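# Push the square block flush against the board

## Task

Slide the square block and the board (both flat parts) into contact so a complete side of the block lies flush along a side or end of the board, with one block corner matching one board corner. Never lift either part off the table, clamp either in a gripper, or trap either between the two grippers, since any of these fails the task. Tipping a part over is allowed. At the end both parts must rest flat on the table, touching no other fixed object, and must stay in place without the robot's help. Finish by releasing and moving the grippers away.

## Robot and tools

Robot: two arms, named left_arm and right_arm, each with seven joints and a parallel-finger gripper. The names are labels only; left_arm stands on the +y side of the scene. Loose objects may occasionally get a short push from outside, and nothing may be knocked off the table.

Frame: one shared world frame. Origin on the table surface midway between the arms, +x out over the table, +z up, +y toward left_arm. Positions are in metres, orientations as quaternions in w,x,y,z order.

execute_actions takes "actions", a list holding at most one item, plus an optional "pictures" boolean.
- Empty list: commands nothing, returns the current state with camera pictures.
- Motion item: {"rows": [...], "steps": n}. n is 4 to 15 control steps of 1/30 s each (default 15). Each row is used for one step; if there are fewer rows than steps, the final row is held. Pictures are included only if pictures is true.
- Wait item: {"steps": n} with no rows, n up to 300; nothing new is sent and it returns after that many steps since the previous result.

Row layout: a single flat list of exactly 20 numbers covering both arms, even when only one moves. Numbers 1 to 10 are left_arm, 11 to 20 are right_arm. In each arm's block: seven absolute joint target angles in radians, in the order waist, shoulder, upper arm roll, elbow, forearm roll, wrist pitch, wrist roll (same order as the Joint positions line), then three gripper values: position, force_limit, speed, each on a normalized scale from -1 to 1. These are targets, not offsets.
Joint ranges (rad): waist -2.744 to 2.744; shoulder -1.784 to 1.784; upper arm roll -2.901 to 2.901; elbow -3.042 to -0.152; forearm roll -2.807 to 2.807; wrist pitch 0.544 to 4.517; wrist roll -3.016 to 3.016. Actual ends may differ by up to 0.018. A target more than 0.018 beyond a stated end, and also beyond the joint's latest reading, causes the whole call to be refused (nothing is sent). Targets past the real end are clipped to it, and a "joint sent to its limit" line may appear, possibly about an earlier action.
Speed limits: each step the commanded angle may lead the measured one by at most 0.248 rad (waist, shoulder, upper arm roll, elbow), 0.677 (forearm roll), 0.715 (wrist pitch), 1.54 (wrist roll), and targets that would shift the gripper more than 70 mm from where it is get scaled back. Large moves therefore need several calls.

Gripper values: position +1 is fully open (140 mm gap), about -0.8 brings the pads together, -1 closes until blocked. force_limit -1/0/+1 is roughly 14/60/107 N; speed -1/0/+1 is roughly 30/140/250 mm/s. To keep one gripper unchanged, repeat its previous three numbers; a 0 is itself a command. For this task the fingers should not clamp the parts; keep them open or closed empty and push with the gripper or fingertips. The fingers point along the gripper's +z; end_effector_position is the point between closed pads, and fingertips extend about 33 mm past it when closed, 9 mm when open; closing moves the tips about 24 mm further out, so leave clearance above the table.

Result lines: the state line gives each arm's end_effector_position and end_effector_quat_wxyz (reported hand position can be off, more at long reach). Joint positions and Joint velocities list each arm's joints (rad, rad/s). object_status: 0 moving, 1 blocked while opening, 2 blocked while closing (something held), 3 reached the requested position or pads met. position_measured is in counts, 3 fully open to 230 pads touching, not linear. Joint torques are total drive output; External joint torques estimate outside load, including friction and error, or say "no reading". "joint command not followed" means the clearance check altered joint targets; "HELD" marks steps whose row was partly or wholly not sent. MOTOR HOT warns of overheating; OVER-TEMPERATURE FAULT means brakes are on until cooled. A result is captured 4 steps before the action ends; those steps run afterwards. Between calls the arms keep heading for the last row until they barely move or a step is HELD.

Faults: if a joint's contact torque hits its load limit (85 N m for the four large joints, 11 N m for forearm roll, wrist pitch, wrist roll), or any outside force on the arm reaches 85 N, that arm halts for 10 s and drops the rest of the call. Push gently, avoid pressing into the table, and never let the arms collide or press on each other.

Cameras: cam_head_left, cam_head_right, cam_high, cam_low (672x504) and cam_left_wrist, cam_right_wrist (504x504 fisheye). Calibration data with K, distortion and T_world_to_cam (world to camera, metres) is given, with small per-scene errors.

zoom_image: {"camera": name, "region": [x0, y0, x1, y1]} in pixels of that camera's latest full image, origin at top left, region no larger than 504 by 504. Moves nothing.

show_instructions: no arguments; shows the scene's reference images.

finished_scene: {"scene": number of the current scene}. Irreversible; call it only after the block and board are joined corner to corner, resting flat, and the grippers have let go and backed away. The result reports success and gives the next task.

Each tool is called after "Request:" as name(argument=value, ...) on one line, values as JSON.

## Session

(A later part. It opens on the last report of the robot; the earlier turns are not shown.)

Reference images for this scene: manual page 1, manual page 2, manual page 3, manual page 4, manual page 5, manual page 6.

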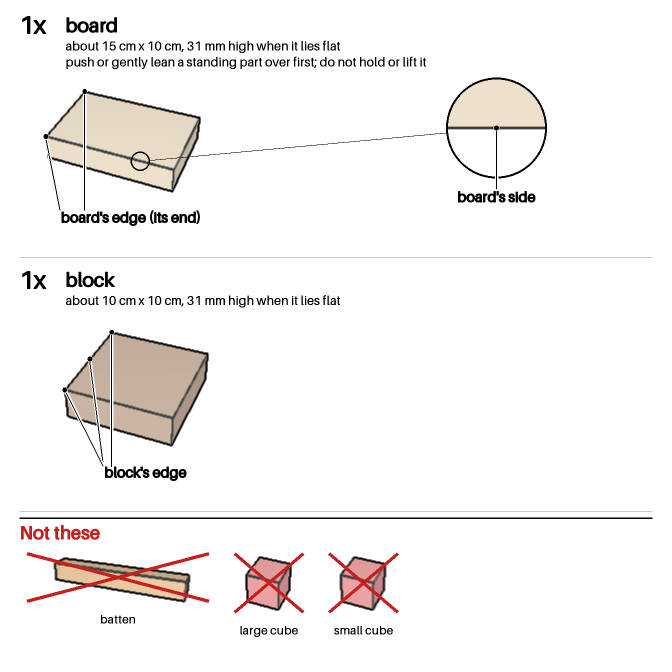

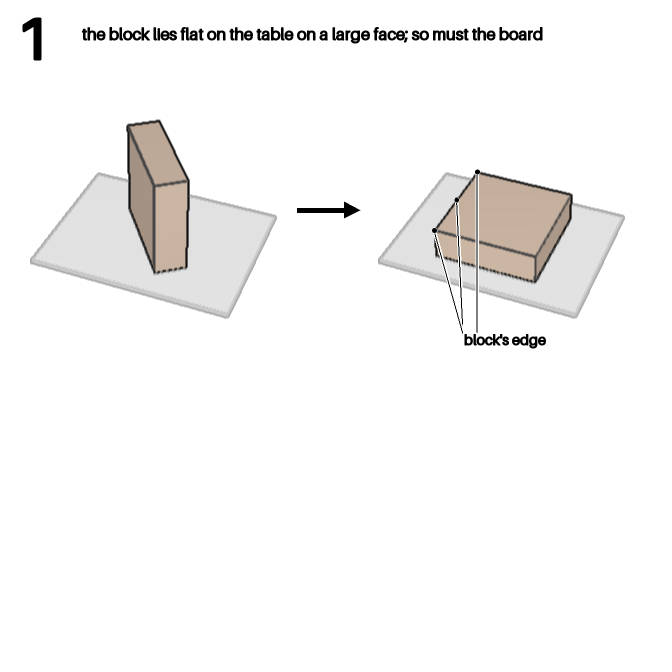

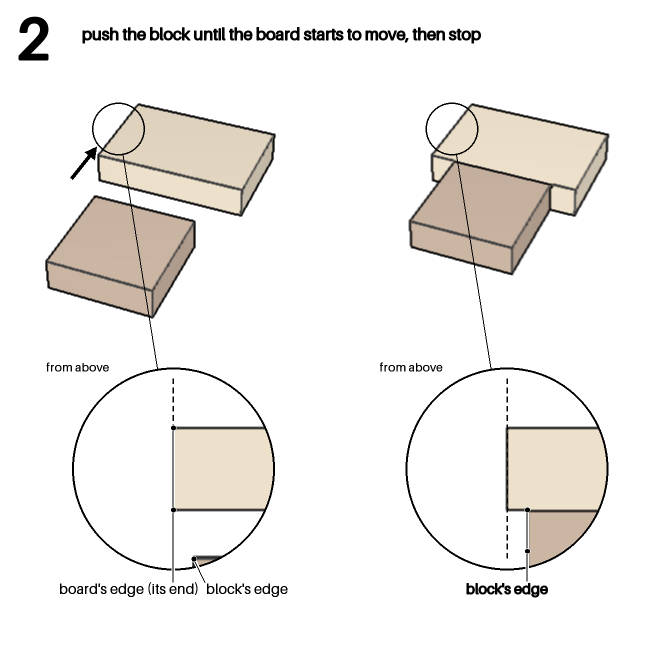

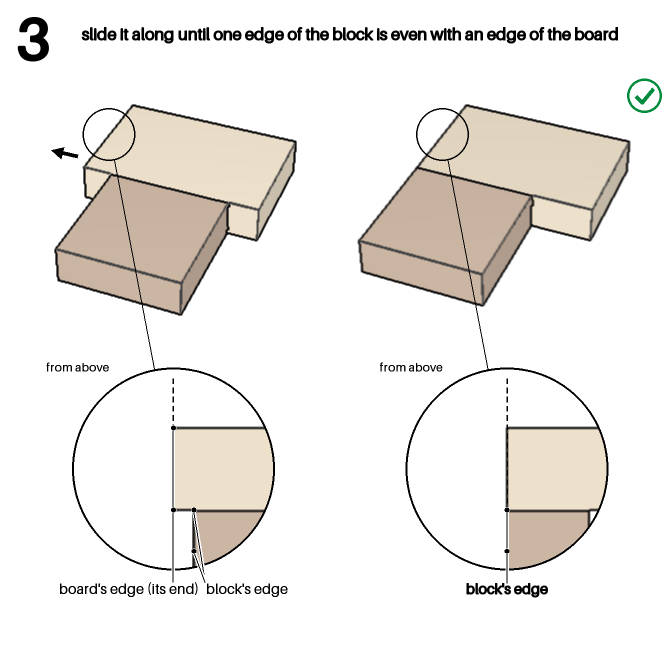

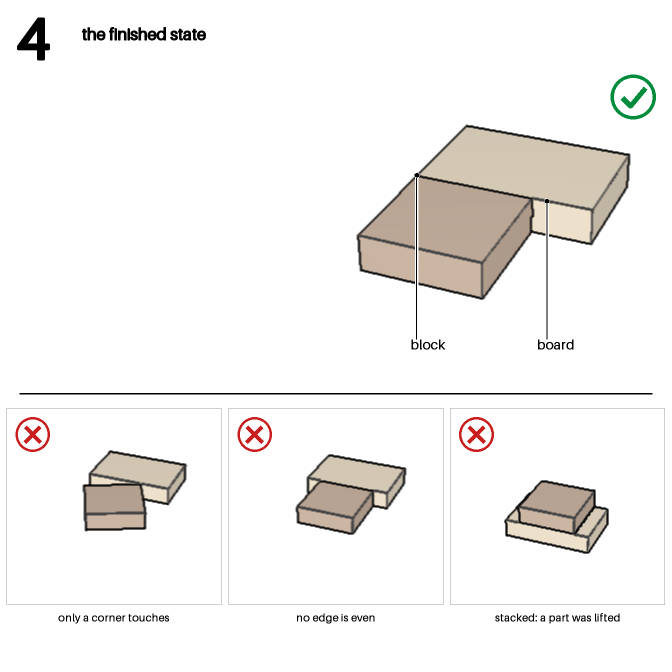

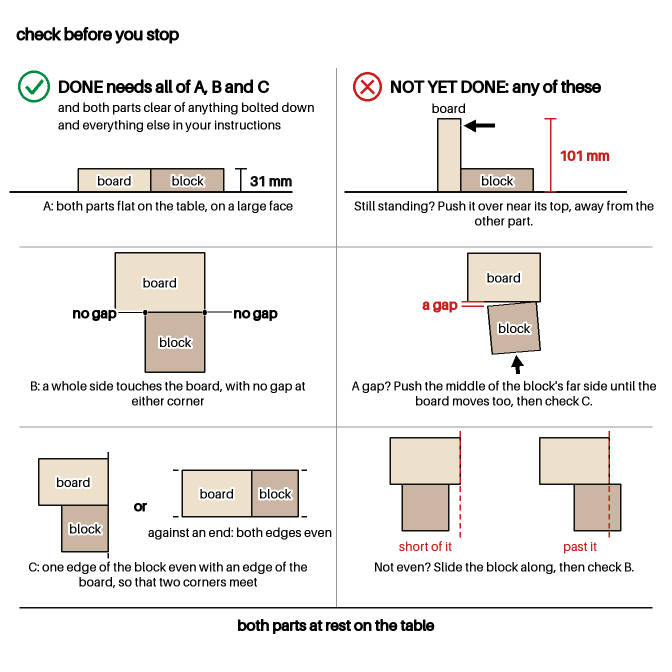

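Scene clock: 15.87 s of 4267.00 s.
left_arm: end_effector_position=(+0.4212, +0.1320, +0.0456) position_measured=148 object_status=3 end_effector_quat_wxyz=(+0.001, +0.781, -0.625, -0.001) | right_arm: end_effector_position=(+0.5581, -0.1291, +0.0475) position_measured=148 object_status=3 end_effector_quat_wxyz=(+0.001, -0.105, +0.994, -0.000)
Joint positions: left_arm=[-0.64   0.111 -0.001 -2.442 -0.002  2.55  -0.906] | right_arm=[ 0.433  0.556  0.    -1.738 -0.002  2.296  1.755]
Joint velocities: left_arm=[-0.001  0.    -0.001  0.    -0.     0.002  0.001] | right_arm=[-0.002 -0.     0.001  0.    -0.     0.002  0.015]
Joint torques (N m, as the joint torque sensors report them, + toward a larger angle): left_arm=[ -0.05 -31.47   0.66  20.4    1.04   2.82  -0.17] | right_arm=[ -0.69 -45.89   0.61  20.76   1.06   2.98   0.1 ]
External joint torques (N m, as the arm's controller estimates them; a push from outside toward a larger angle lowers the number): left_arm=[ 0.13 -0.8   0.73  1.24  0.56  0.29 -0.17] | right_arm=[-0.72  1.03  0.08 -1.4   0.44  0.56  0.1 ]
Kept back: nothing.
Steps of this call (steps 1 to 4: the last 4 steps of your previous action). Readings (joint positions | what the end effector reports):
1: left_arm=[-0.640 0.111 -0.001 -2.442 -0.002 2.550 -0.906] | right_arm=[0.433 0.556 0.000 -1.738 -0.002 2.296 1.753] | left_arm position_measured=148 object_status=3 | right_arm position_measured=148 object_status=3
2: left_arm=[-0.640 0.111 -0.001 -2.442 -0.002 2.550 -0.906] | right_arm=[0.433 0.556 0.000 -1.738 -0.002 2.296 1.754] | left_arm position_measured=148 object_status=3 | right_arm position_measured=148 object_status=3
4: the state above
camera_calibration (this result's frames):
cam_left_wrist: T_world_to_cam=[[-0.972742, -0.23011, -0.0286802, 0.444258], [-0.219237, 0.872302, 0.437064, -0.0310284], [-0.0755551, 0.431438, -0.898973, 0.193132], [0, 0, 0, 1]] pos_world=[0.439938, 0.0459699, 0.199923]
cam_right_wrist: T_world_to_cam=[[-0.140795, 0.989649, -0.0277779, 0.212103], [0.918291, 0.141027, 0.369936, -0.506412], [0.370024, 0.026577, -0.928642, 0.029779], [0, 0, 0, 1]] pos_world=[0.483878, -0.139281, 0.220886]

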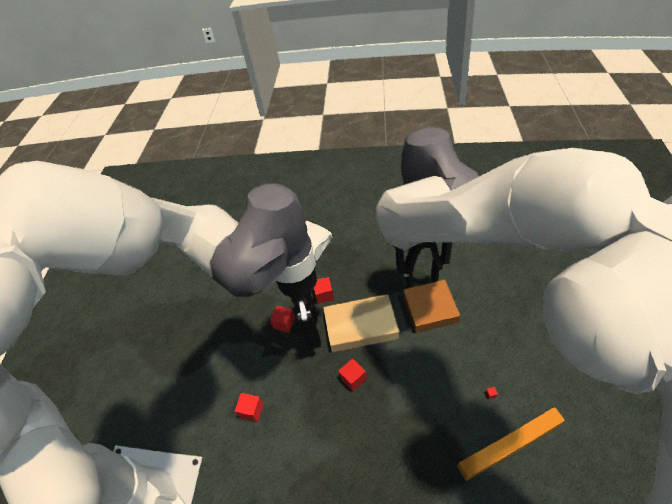

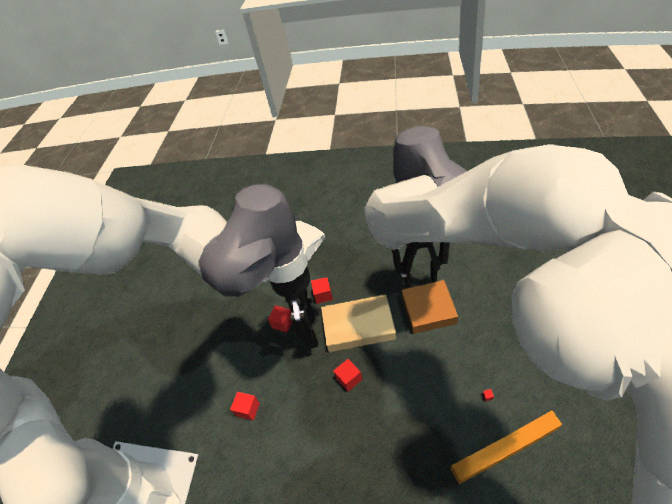

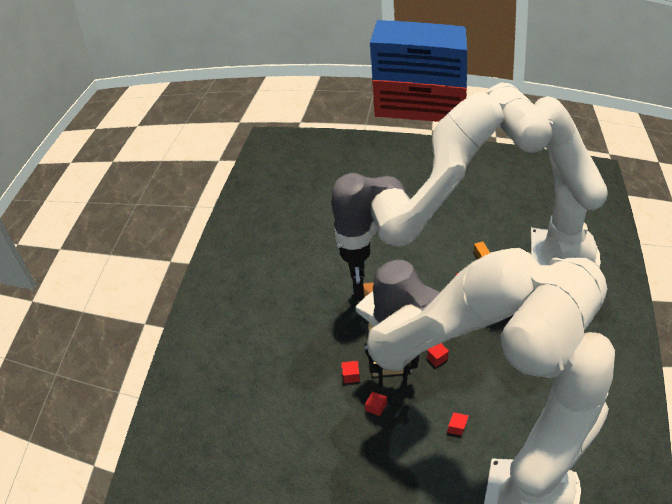

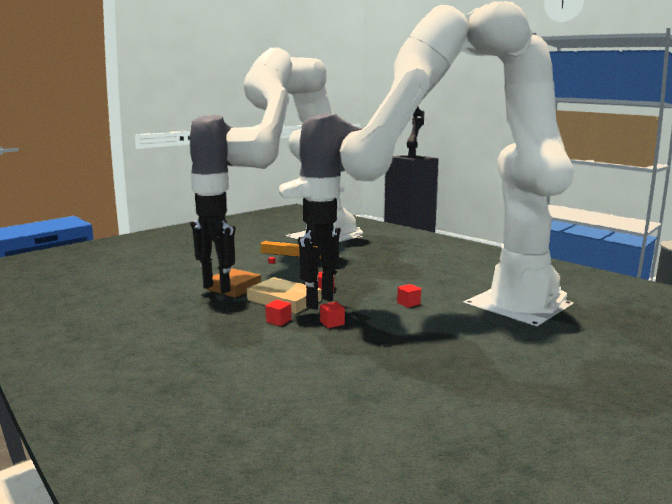

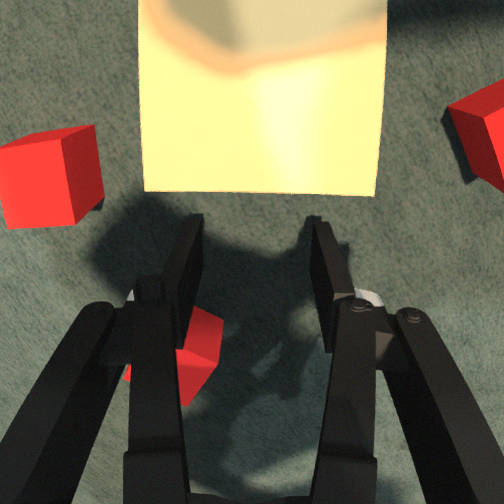

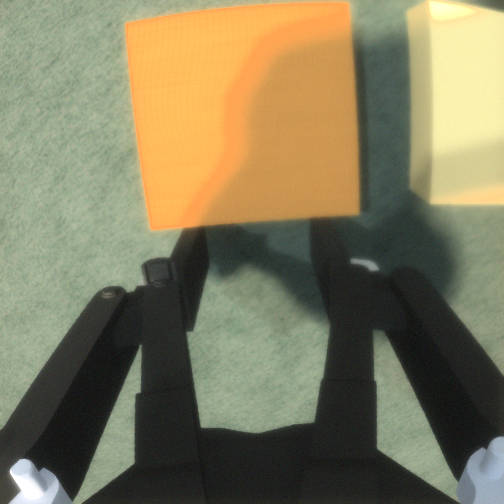

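Request:
execute_actions(actions=[{"rows": [
[-0.644,0.115,0,-2.436,0,2.544,-0.92,-0.15,0,0, 0.433,0.553,0,-1.744,0,2.301,1.8,-0.15,0,0],
[-0.646,0.118,0,-2.431,0,2.54,-0.927,-0.15,0,0, 0.433,0.551,0,-1.747,0,2.303,1.8,-0.15,0,0],
[-0.649,0.122,0,-2.425,0,2.536,-0.934,-0.15,0,0, 0.434,0.549,0,-1.75,0,2.305,1.8,-0.15,0,0],
[-0.651,0.126,0,-2.42,0,2.534,-0.938,-0.15,0,0, 0.434,0.548,0,-1.753,0,2.305,1.8,-0.15,0,0],
[-0.654,0.13,0,-2.414,0,2.532,-0.94,-0.15,0,0, 0.434,0.546,0,-1.756,0,2.305,1.8,-0.15,0,0],
[-0.656,0.133,0,-2.409,0,2.53,-0.943,-0.15,0,0, 0.434,0.546,0,-1.756,0,2.305,1.795,-0.15,0,0],
[-0.659,0.137,0,-2.403,0,2.529,-0.945,-0.15,0,0, 0.434,0.546,0,-1.756,0,2.305,1.79,-0.15,0,0],
[-0.661,0.141,0,-2.398,0,2.527,-0.948,-0.15,0,0, 0.434,0.546,0,-1.756,0,2.305,1.786,-0.15,0,0],
[-0.664,0.144,0,-2.392,0,2.526,-0.95,-0.15,0,0, 0.434,0.546,0,-1.756,0,2.305,1.786,-0.15,0,0],
[-0.666,0.148,0,-2.387,0,2.524,-0.953,-0.15,0,0, 0.434,0.546,0,-1.756,0,2.305,1.786,-0.15,0,0],
[-0.669,0.152,0,-2.381,0,2.522,-0.955,-0.15,0,0, 0.434,0.546,0,-1.756,0,2.305,1.786,-0.15,0,0],
[-0.671,0.156,0,-2.376,0,2.521,-0.958,-0.15,0,0, 0.434,0.546,0,-1.756,0,2.305,1.786,-0.15,0,0],
[-0.674,0.159,0,-2.37,0,2.519,-0.96,-0.15,0,0, 0.434,0.546,0,-1.756,0,2.305,1.786,-0.15,0,0],
[-0.676,0.163,0,-2.365,0,2.518,-0.963,-0.15,0,0, 0.433,0.55,0,-1.748,0,2.303,1.78,-0.15,0,0],
[-0.679,0.167,0,-2.359,0,2.516,-0.965,-0.15,0,0, 0.432,0.554,0,-1.741,0,2.3,1.78,-0.15,0,0]
], "steps": 15}])

Request:
execute_actions(actions=[{"rows": [
[-0.681,0.171,0,-2.353,0,2.514,-0.967,-0.15,0,0, 0.432,0.559,0,-1.733,0,2.296,1.778,-0.15,0,0],
[-0.683,0.175,0,-2.347,0,2.512,-0.97,-0.15,0,0, 0.431,0.563,0,-1.726,0,2.292,1.776,-0.15,0,0],
[-0.685,0.179,0,-2.341,0,2.51,-0.972,-0.15,0,0, 0.431,0.568,0,-1.718,0,2.288,1.774,-0.15,0,0],
[-0.687,0.183,0,-2.335,0,2.508,-0.974,-0.15,0,0, 0.43,0.572,0,-1.711,0,2.284,1.772,-0.15,0,0],
[-0.69,0.187,0,-2.329,0,2.506,-0.976,-0.15,0,0, 0.43,0.577,0,-1.703,0,2.28,1.77,-0.15,0,0],
[-0.692,0.191,0,-2.324,0,2.504,-0.979,-0.15,0,0, 0.429,0.581,0,-1.696,0,2.276,1.77,-0.15,0,0],
[-0.694,0.195,0,-2.318,0,2.502,-0.981,-0.15,0,0, 0.429,0.586,0,-1.688,0,2.273,1.77,-0.15,0,0],
[-0.696,0.199,0,-2.312,0,2.5,-0.983,-0.15,0,0, 0.428,0.59,0,-1.681,0,2.271,1.77,-0.15,0,0],
[-0.699,0.203,0,-2.306,0,2.498,-0.985,-0.15,0,0, 0.428,0.59,0,-1.681,0,2.271,1.77,-0.15,0,0],
[-0.701,0.207,0,-2.3,0,2.496,-0.987,-0.15,0,0, 0.428,0.59,0,-1.681,0,2.271,1.77,-0.15,0,0],
[-0.703,0.211,0,-2.294,0,2.494,-0.989,-0.15,0,0, 0.428,0.59,0,-1.681,0,2.271,1.77,-0.15,0,0],
[-0.705,0.215,0,-2.288,0,2.494,-0.989,-0.15,0,0, 0.428,0.59,0,-1.681,0,2.271,1.77,-0.15,0,0],
[-0.708,0.219,0,-2.282,0,2.494,-0.988,-0.15,0,0, 0.428,0.59,0,-1.681,0,2.271,1.77,-0.15,0,0],
[-0.71,0.223,0,-2.276,0,2.494,-0.985,-0.15,0,0, 0.428,0.59,0,-1.681,0,2.271,1.77,-0.15,0,0],
[-0.712,0.227,0,-2.27,0,2.494,-0.983,-0.15,0,0, 0.428,0.59,0,-1.681,0,2.271,1.77,-0.15,0,0]
], "steps": 15}])

Request:
execute_actions(actions=[{"steps": 12}], pictures=true)

Request:
zoom_image(camera="cam_right_wrist", region=[280, 0, 480, 220])

Request:
zoom_image(camera="cam_head_left", region=[335, 265, 475, 360])

Scene clock: 18.87 s of 4267.00 s.
left_arm: end_effector_position=(+0.4251, +0.1151, +0.0466) position_measured=148 object_status=3 end_effector_quat_wxyz=(+0.001, +0.782, -0.624, -0.002) | right_arm: end_effector_position=(+0.5552, -0.1304, +0.0475) position_measured=148 object_status=3 end_effector_quat_wxyz=(+0.001, -0.094, +0.996, -0.000)
Joint positions: left_arm=[-0.662  0.142 -0.001 -2.395 -0.002  2.533 -0.929] | right_arm=[ 0.433  0.547  0.    -1.752 -0.002  2.302  1.778]
Joint velocities: left_arm=[-0.075  0.106  0.001  0.158  0.002 -0.043 -0.07 ] | right_arm=[-0.    -0.002 -0.    -0.005 -0.     0.005  0.007]
Joint torques (N m, as the joint torque sensors report them, + toward a larger angle): left_arm=[ -0.22 -31.39   0.37  20.75   1.03   1.91  -0.17] | right_arm=[  0.41 -45.44   0.78  20.2    1.01   2.97   0.22]
External joint torques (N m, as the arm's controller estimates them; a push from outside toward a larger angle lowers the number): left_arm=[-0.74  1.09  0.21  2.19  0.55 -0.5  -0.17] | right_arm=[ 0.46  1.22  0.33 -1.93  0.39  0.54  0.22]
Steps of this call (steps 1 to 15: the robot went on to your last target; steps 16 to 79: nothing new was sent; steps 80 to 90: the first 11 steps of this action). Readings (joint positions | what the end effector reports):
80: left_arm=[-0.641 0.111 -0.001 -2.441 -0.002 2.549 -0.906] | right_arm=[0.433 0.555 0.000 -1.739 -0.002 2.297 1.763] | left_arm position_measured=148 object_status=3 | right_arm position_measured=148 object_status=3
81: left_arm=[-0.642 0.112 -0.001 -2.439 -0.002 2.548 -0.908] | right_arm=[0.433 0.554 0.000 -1.740 -0.002 2.298 1.766] | left_arm position_measured=148 object_status=3 | right_arm position_measured=148 object_status=3
83: left_arm=[-0.645 0.117 -0.001 -2.431 -0.002 2.545 -0.913] | right_arm=[0.433 0.552 0.000 -1.745 -0.002 2.299 1.772] | left_arm position_measured=148 object_status=3 | right_arm position_measured=148 object_status=3
87: left_arm=[-0.654 0.131 -0.001 -2.411 -0.002 2.538 -0.922] | right_arm=[0.433 0.548 0.000 -1.751 -0.002 2.301 1.777] | left_arm position_measured=148 object_status=3 | right_arm position_measured=148 object_status=3
90: the state above

Scene clock: 19.37 s of 4267.00 s.
left_arm: end_effector_position=(+0.4318, +0.0865, +0.0466) position_measured=148 object_status=3 end_effector_quat_wxyz=(+0.000, +0.782, -0.623, -0.003) | right_arm: end_effector_position=(+0.5702, -0.1265, +0.0472) position_measured=148 object_status=3 end_effector_quat_wxyz=(+0.004, -0.093, +0.996, +0.001)
Joint positions: left_arm=[-0.696  0.2   -0.    -2.309 -0.002  2.503 -0.965] | right_arm=[ 0.43   0.586  0.    -1.688 -0.002  2.282  1.777]
Joint velocities: left_arm=[-0.067  0.114  0.     0.169  0.    -0.05  -0.064] | right_arm=[-0.008  0.035 -0.001  0.054  0.    -0.041 -0.005]
Joint torques (N m, as the joint torque sensors report them, + toward a larger angle): left_arm=[ -0.62 -33.85   0.11  21.34   0.9    2.19  -0.19] | right_arm=[ -0.62 -46.32   0.88  24.07   0.97   1.81  -0.24]
External joint torques (N m, as the arm's controller estimates them; a push from outside toward a larger angle lowers the number): left_arm=[-0.91  0.84  0.01  2.48  0.41 -0.16 -0.19] | right_arm=[-0.98  1.81  0.07  1.92  0.34 -0.57 -0.24]
Steps of this call (steps 1 to 4: the last 4 steps of your previous action; steps 5 to 15: the first 11 steps of this action). Readings (joint positions | what the end effector reports):
5: left_arm=[-0.674 0.160 -0.000 -2.368 -0.002 2.523 -0.942] | right_arm=[0.433 0.551 0.000 -1.745 -0.002 2.301 1.779] | left_arm position_measured=148 object_status=3 | right_arm position_measured=148 object_status=3
6: left_arm=[-0.676 0.164 -0.000 -2.362 -0.002 2.521 -0.944] | right_arm=[0.433 0.555 0.000 -1.740 -0.002 2.301 1.779] | left_arm position_measured=148 object_status=3 | right_arm position_measured=148 object_status=3
8: left_arm=[-0.680 0.172 -0.000 -2.350 -0.002 2.517 -0.949] | right_arm=[0.433 0.562 0.000 -1.727 -0.002 2.297 1.778] | left_arm position_measured=148 object_status=3 | right_arm position_measured=148 object_status=3
12: left_arm=[-0.689 0.188 -0.000 -2.327 -0.002 2.509 -0.958] | right_arm=[0.431 0.580 0.000 -1.699 -0.002 2.287 1.777] | left_arm position_measured=148 object_status=3 | right_arm position_measured=148 object_status=3
15: the state above

Scene clock: 19.77 s of 4267.00 s.
left_arm: end_effector_position=(+0.4348, +0.0742, +0.0466) position_measured=148 object_status=3 end_effector_quat_wxyz=(+0.000, +0.781, -0.625, -0.002) | right_arm: end_effector_position=(+0.5698, -0.1269, +0.0470) position_measured=148 object_status=3 end_effector_quat_wxyz=(+0.002, -0.093, +0.996, +0.000)
Joint positions: left_arm=[-0.709  0.224  0.    -2.273 -0.001  2.494 -0.975] | right_arm=[ 0.43   0.589  0.    -1.684 -0.002  2.276  1.775]
Joint velocities: left_arm=[-0.001  0.003  0.     0.005 -0.    -0.008 -0.004] | right_arm=[-0.     0.001  0.001  0.001  0.001 -0.004 -0.003]
Joint torques (N m, as the joint torque sensors report them, + toward a larger angle): left_arm=[ -1.22 -33.82  -0.06  22.12   0.88   2.64  -0.23] | right_arm=[ -1.   -44.77  -0.02  24.37   0.95   1.94  -0.16]
External joint torques (N m, as the arm's controller estimates them; a push from outside toward a larger angle lowers the number): left_arm=[-1.18  1.46 -0.23  2.15  0.37  0.12 -0.22] | right_arm=[-1.03  3.01 -0.58  2.09  0.31 -0.47 -0.16]
Kept back: nothing.
Steps of this call (steps 1 to 4: the last 4 steps of your previous action; steps 5 to 12: the robot went on to your last target). Readings (joint positions | what the end effector reports):
1: left_arm=[-0.698 0.204 -0.000 -2.303 -0.002 2.502 -0.967] | right_arm=[0.430 0.587 0.000 -1.686 -0.002 2.281 1.776] | left_arm position_measured=148 object_status=3 | right_arm position_measured=148 object_status=3
2: left_arm=[-0.700 0.208 0.000 -2.297 -0.002 2.500 -0.969] | right_arm=[0.430 0.588 0.000 -1.685 -0.002 2.280 1.776] | left_arm position_measured=148 object_status=3 | right_arm position_measured=148 object_status=3
4: left_arm=[-0.705 0.216 0.000 -2.285 -0.002 2.498 -0.971] | right_arm=[0.430 0.588 0.000 -1.684 -0.002 2.278 1.776] | left_arm position_measured=148 object_status=3 | right_arm position_measured=148 object_status=3
8: left_arm=[-0.709 0.223 0.000 -2.275 -0.001 2.496 -0.974] | right_arm=[0.430 0.589 0.000 -1.684 -0.002 2.277 1.776] | left_arm position_measured=148 object_status=3 | right_arm position_measured=148 object_status=3
12: the state above
camera_calibration (this result's frames):
cam_left_wrist: T_world_to_cam=[[-0.972464, -0.231228, -0.0291221, 0.44428], [-0.220384, 0.871741, 0.437605, 0.0224772], [-0.0757997, 0.431973, -0.898695, 0.219999], [0, 0, 0, 1]] pos_world=[0.453676, -0.0118981, 0.200815]
cam_right_wrist: T_world_to_cam=[[-0.116833, 0.992772, -0.0274403, 0.198375], [0.921053, 0.118645, 0.370924, -0.521728], [0.371499, 0.0180623, -0.928258, 0.0230464], [0, 0, 0, 1]] pos_world=[0.495154, -0.135457, 0.220358]

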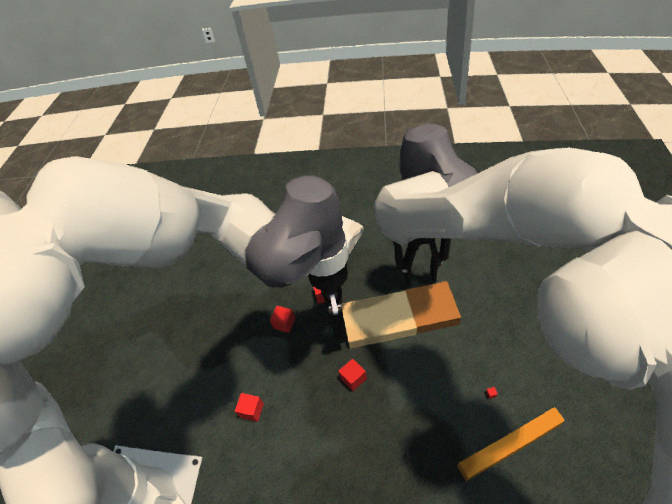

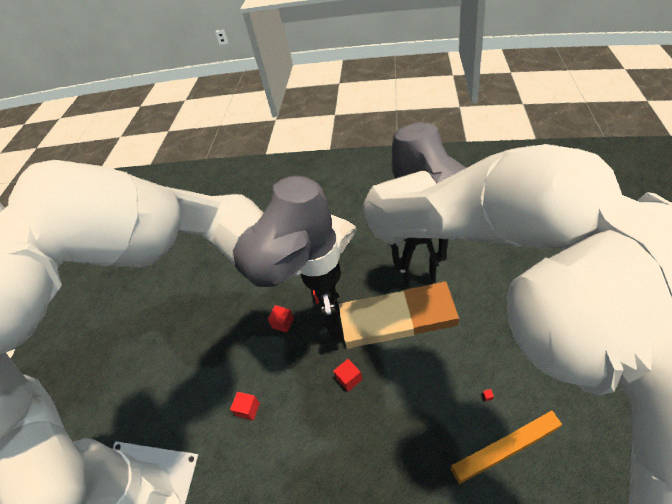

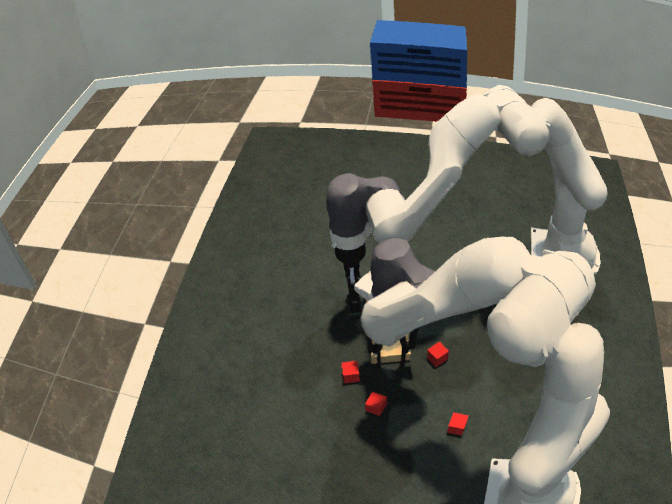

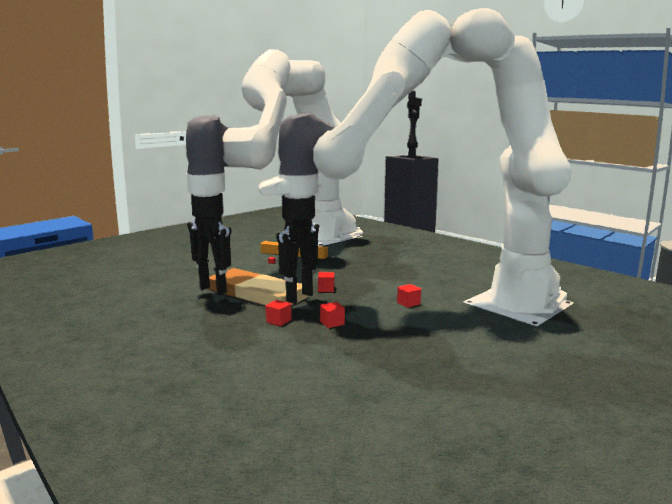

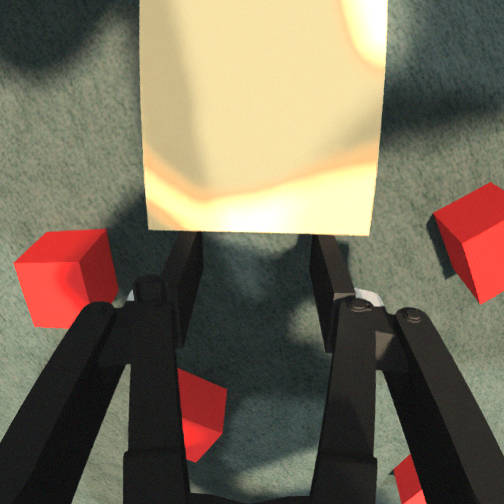

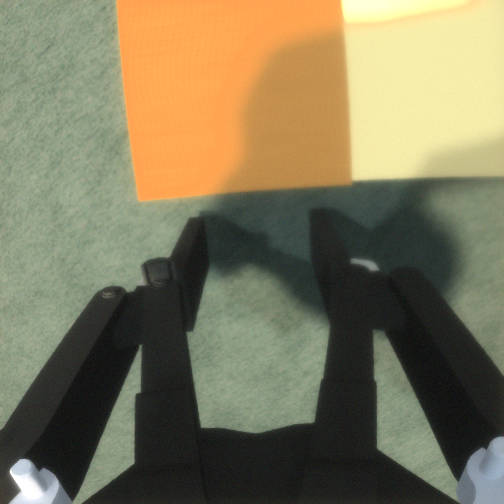

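Region (280, 0, 480, 220) of cam_right_wrist's 504x504 image, scaled by 2.291, with more detail than that image has; it fills the left 458 columns of this view, and the rest is white.

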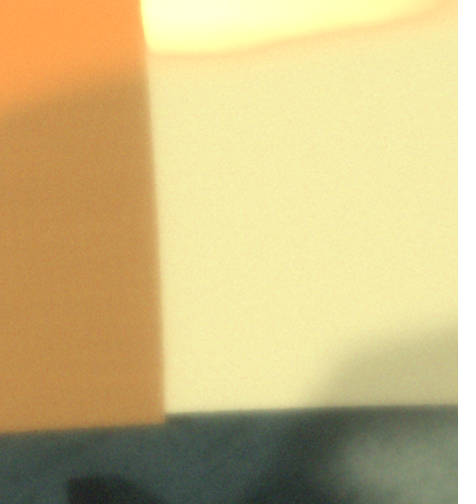

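Region (335, 265, 475, 360) of cam_head_left's 672x504 image, scaled by 3.600, with more detail than that image has; it fills the top 342 rows of this view, and the rest is white.

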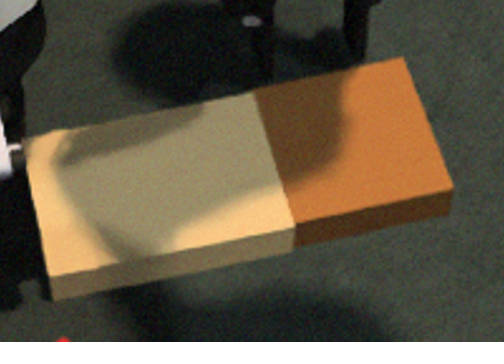

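Request:
execute_actions(actions=[{"rows": [
[-0.709,0.223,0,-2.276,0,2.496,-0.975,-0.15,0,0, 0.43,0.585,0,-1.69,0,2.283,1.782,-0.15,0,0],
[-0.707,0.219,0,-2.282,0,2.498,-0.975,-0.15,0,0, 0.431,0.58,0,-1.698,0,2.289,1.782,-0.15,0,0],
[-0.705,0.215,0,-2.288,0,2.5,-0.975,-0.15,0,0, 0.431,0.575,0,-1.707,0,2.294,1.782,-0.15,0,0],
[-0.704,0.213,0,-2.291,0,2.501,-0.975,-0.15,0,0, 0.432,0.57,0,-1.715,0,2.298,1.782,-0.15,0,0],
[-0.704,0.213,0,-2.291,0,2.501,-0.975,-0.15,0,0, 0.432,0.565,0,-1.724,0,2.301,1.782,-0.15,0,0],
[-0.704,0.213,0,-2.291,0,2.501,-0.975,-0.15,0,0, 0.433,0.56,0,-1.732,0,2.304,1.782,-0.15,0,0],
[-0.704,0.213,0,-2.291,0,2.501,-0.975,-0.15,0,0, 0.433,0.556,0,-1.739,0,2.306,1.782,-0.15,0,0],
[-0.704,0.213,0,-2.291,0,2.501,-0.975,-0.15,0,0, 0.434,0.552,0,-1.746,0,2.308,1.782,-0.15,0,0],
[-0.704,0.213,0,-2.291,0,2.501,-0.975,-0.15,0,0, 0.434,0.549,0,-1.751,0,2.309,1.782,-0.15,0,0],
[-0.704,0.213,0,-2.291,0,2.501,-0.975,-0.15,0,0, 0.435,0.546,0,-1.756,0,2.309,1.782,-0.15,0,0],
[-0.704,0.213,0,-2.291,0,2.501,-0.975,-0.15,0,0, 0.435,0.544,0,-1.76,0,2.309,1.782,-0.15,0,0],
[-0.704,0.213,0,-2.291,0,2.501,-0.975,-0.15,0,0, 0.435,0.542,0,-1.763,0,2.309,1.782,-0.15,0,0],
[-0.704,0.213,0,-2.291,0,2.501,-0.975,-0.15,0,0, 0.435,0.54,0,-1.766,0,2.309,1.782,-0.15,0,0]
], "steps": 15}])

Request:
execute_actions(actions=[{"steps": 11}], pictures=true)

Request:
zoom_image(camera="cam_right_wrist", region=[300, 160, 400, 240])

Request:
zoom_image(camera="cam_right_wrist", region=[300, 0, 400, 80])

Scene clock: 20.77 s of 4267.00 s.
left_arm: end_effector_position=(+0.4321, +0.0795, +0.0453) position_measured=148 object_status=3 end_effector_quat_wxyz=(+0.000, +0.783, -0.622, -0.004) | right_arm: end_effector_position=(+0.5562, -0.1307, +0.0469) position_measured=148 object_status=3 end_effector_quat_wxyz=(+0.000, -0.094, +0.996, -0.000)
Joint positions: left_arm=[-0.705  0.216  0.    -2.289 -0.001  2.497 -0.977] | right_arm=[ 0.432  0.551  0.    -1.746 -0.002  2.298  1.776]
Joint velocities: left_arm=[ 0.001 -0.003 -0.001 -0.005  0.001  0.006  0.   ] | right_arm=[ 0.017 -0.086 -0.001 -0.145  0.001  0.038  0.003]
Joint torques (N m, as the joint torque sensors report them, + toward a larger angle): left_arm=[  1.19 -36.43   0.03  20.01   0.81   2.81   0.17] | right_arm=[  0.84 -45.3    0.16  21.56   0.94   3.31   0.26]
External joint torques (N m, as the arm's controller estimates them; a push from outside toward a larger angle lowers the number): left_arm=[ 1.14 -1.72 -0.22  0.24  0.31  0.31  0.17] | right_arm=[ 1.05  0.82 -0.24 -0.96  0.32  0.79  0.26]
Steps of this call (steps 1 to 19: the robot went on to your last target; steps 20 to 30: the first 11 steps of this action). Readings (joint positions | what the end effector reports):
20: left_arm=[-0.709 0.224 0.000 -2.273 -0.001 2.493 -0.977] | right_arm=[0.430 0.588 0.000 -1.684 -0.002 2.276 1.775] | left_arm position_measured=148 object_status=3 | right_arm position_measured=148 object_status=3
21: left_arm=[-0.709 0.223 0.000 -2.275 -0.001 2.494 -0.977] | right_arm=[0.430 0.586 0.000 -1.688 -0.002 2.277 1.775] | left_arm position_measured=148 object_status=3 | right_arm position_measured=148 object_status=3
23: left_arm=[-0.708 0.220 0.000 -2.282 -0.001 2.495 -0.977] | right_arm=[0.430 0.580 0.000 -1.699 -0.002 2.282 1.776] | left_arm position_measured=148 object_status=3 | right_arm position_measured=148 object_status=3
27: left_arm=[-0.706 0.216 0.000 -2.288 -0.001 2.496 -0.977] | right_arm=[0.431 0.562 0.000 -1.728 -0.002 2.293 1.776] | left_arm position_measured=148 object_status=3 | right_arm position_measured=148 object_status=3
30: the state above

Scene clock: 21.13 s of 4267.00 s.
left_arm: end_effector_position=(+0.4323, +0.0794, +0.0454) position_measured=148 object_status=3 end_effector_quat_wxyz=(+0.000, +0.783, -0.622, -0.003) | right_arm: end_effector_position=(+0.5527, -0.1316, +0.0469) position_measured=148 object_status=3 end_effector_quat_wxyz=(+0.000, -0.094, +0.996, -0.000)
Joint positions: left_arm=[-0.705  0.215  0.    -2.289 -0.001  2.498 -0.977] | right_arm=[ 0.433  0.542  0.    -1.763 -0.002  2.305  1.777]
Joint velocities: left_arm=[ 0.     0.001  0.001 -0.     0.001  0.001  0.   ] | right_arm=[ 0.    -0.002 -0.    -0.002  0.001  0.004 -0.   ]
Joint torques (N m, as the joint torque sensors report them, + toward a larger angle): left_arm=[  1.21 -36.44   0.09  19.27   0.86   2.81   0.16] | right_arm=[  1.26 -45.25   0.34  21.05   1.01   3.03   0.31]
External joint torques (N m, as the arm's controller estimates them; a push from outside toward a larger angle lowers the number): left_arm=[ 1.21 -1.74 -0.11 -0.5   0.36  0.31  0.16] | right_arm=[ 1.13  1.44 -0.26 -1.15  0.39  0.59  0.31]
Kept back: nothing.
Steps of this call (steps 1 to 4: the last 4 steps of your previous action; steps 5 to 11: the robot went on to your last target). Readings (joint positions | what the end effector reports):
1: left_arm=[-0.705 0.216 0.000 -2.289 -0.001 2.497 -0.977] | right_arm=[0.433 0.549 0.000 -1.751 -0.002 2.299 1.777] | left_arm position_measured=148 object_status=3 | right_arm position_measured=148 object_status=3
2: left_arm=[-0.705 0.216 0.000 -2.289 -0.001 2.497 -0.977] | right_arm=[0.433 0.546 0.000 -1.755 -0.002 2.301 1.777] | left_arm position_measured=148 object_status=3 | right_arm position_measured=148 object_status=3
4: left_arm=[-0.705 0.215 0.000 -2.289 -0.001 2.497 -0.977] | right_arm=[0.433 0.543 0.000 -1.760 -0.002 2.302 1.777] | left_arm position_measured=148 object_status=3 | right_arm position_measured=148 object_status=3
8: left_arm=[-0.705 0.215 0.000 -2.289 -0.001 2.498 -0.977] | right_arm=[0.433 0.542 0.000 -1.762 -0.002 2.304 1.777] | left_arm position_measured=148 object_status=3 | right_arm position_measured=148 object_status=3
11: the state above
camera_calibration (this result's frames):
cam_left_wrist: T_world_to_cam=[[-0.97128, -0.236377, -0.0272158, 0.44276], [-0.223934, 0.869451, 0.44035, 0.0194566], [-0.0804258, 0.433797, -0.897414, 0.218273], [0, 0, 0, 1]] pos_world=[0.451956, -0.00694458, 0.199364]
cam_right_wrist: T_world_to_cam=[[-0.118985, 0.992495, -0.0282251, 0.202156], [0.921815, 0.120985, 0.368265, -0.505392], [0.368916, 0.0177997, -0.929292, 0.0308517], [0, 0, 0, 1]] pos_world=[0.47855, -0.140043, 0.220494]

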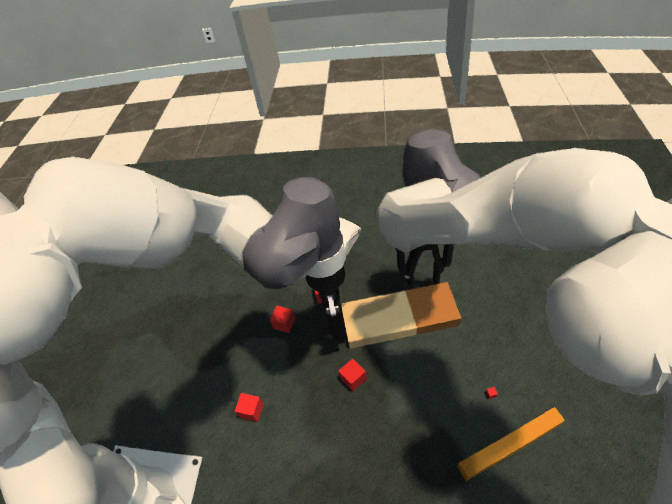

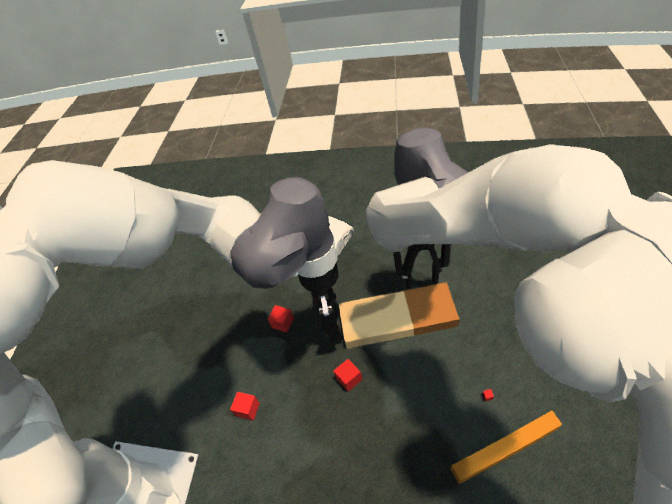

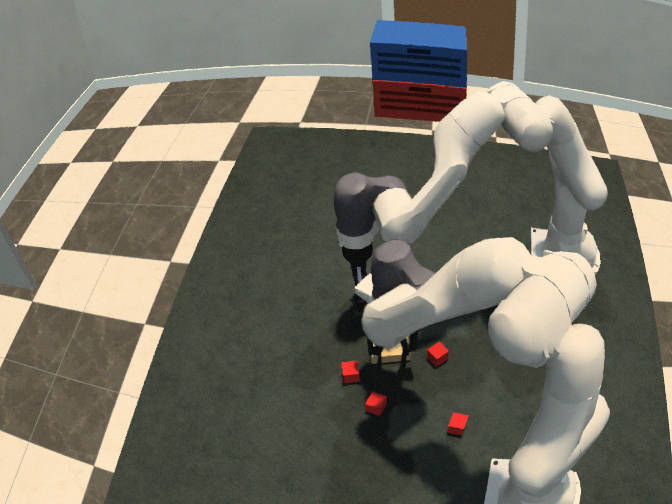

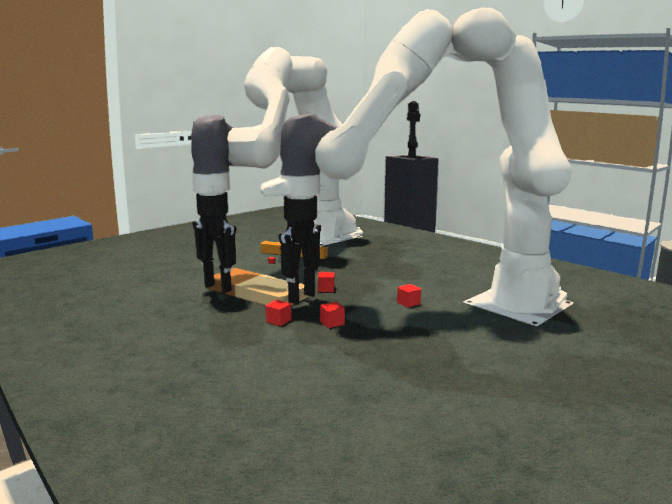

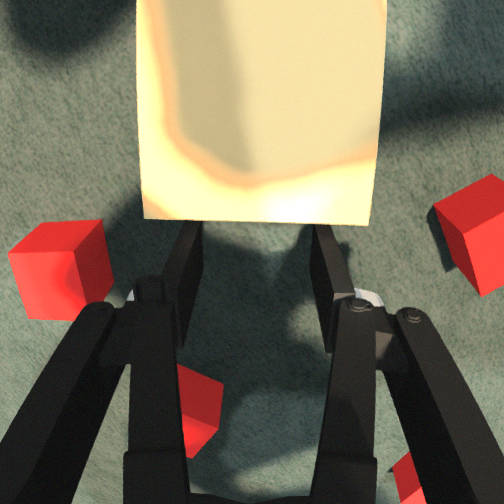

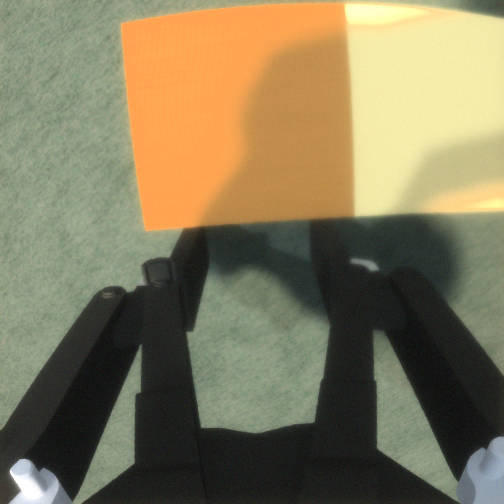

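Region (300, 160, 400, 240) of cam_right_wrist's 504x504 image, scaled by 5.040, with more detail than that image has; it fills the top 403 rows of this view, and the rest is white.

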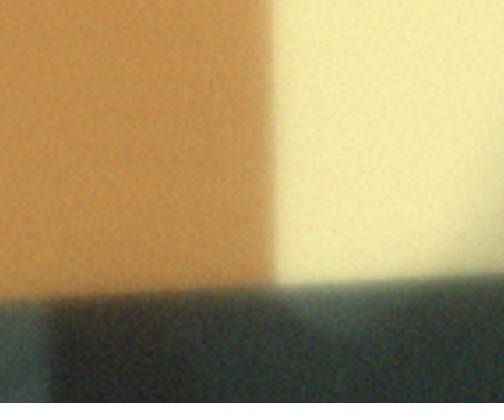

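Region (300, 0, 400, 80) of cam_right_wrist's 504x504 image, scaled by 5.040, with more detail than that image has; it fills the top 403 rows of this view, and the rest is white.

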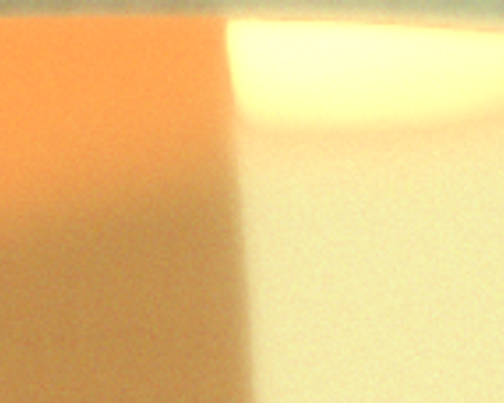

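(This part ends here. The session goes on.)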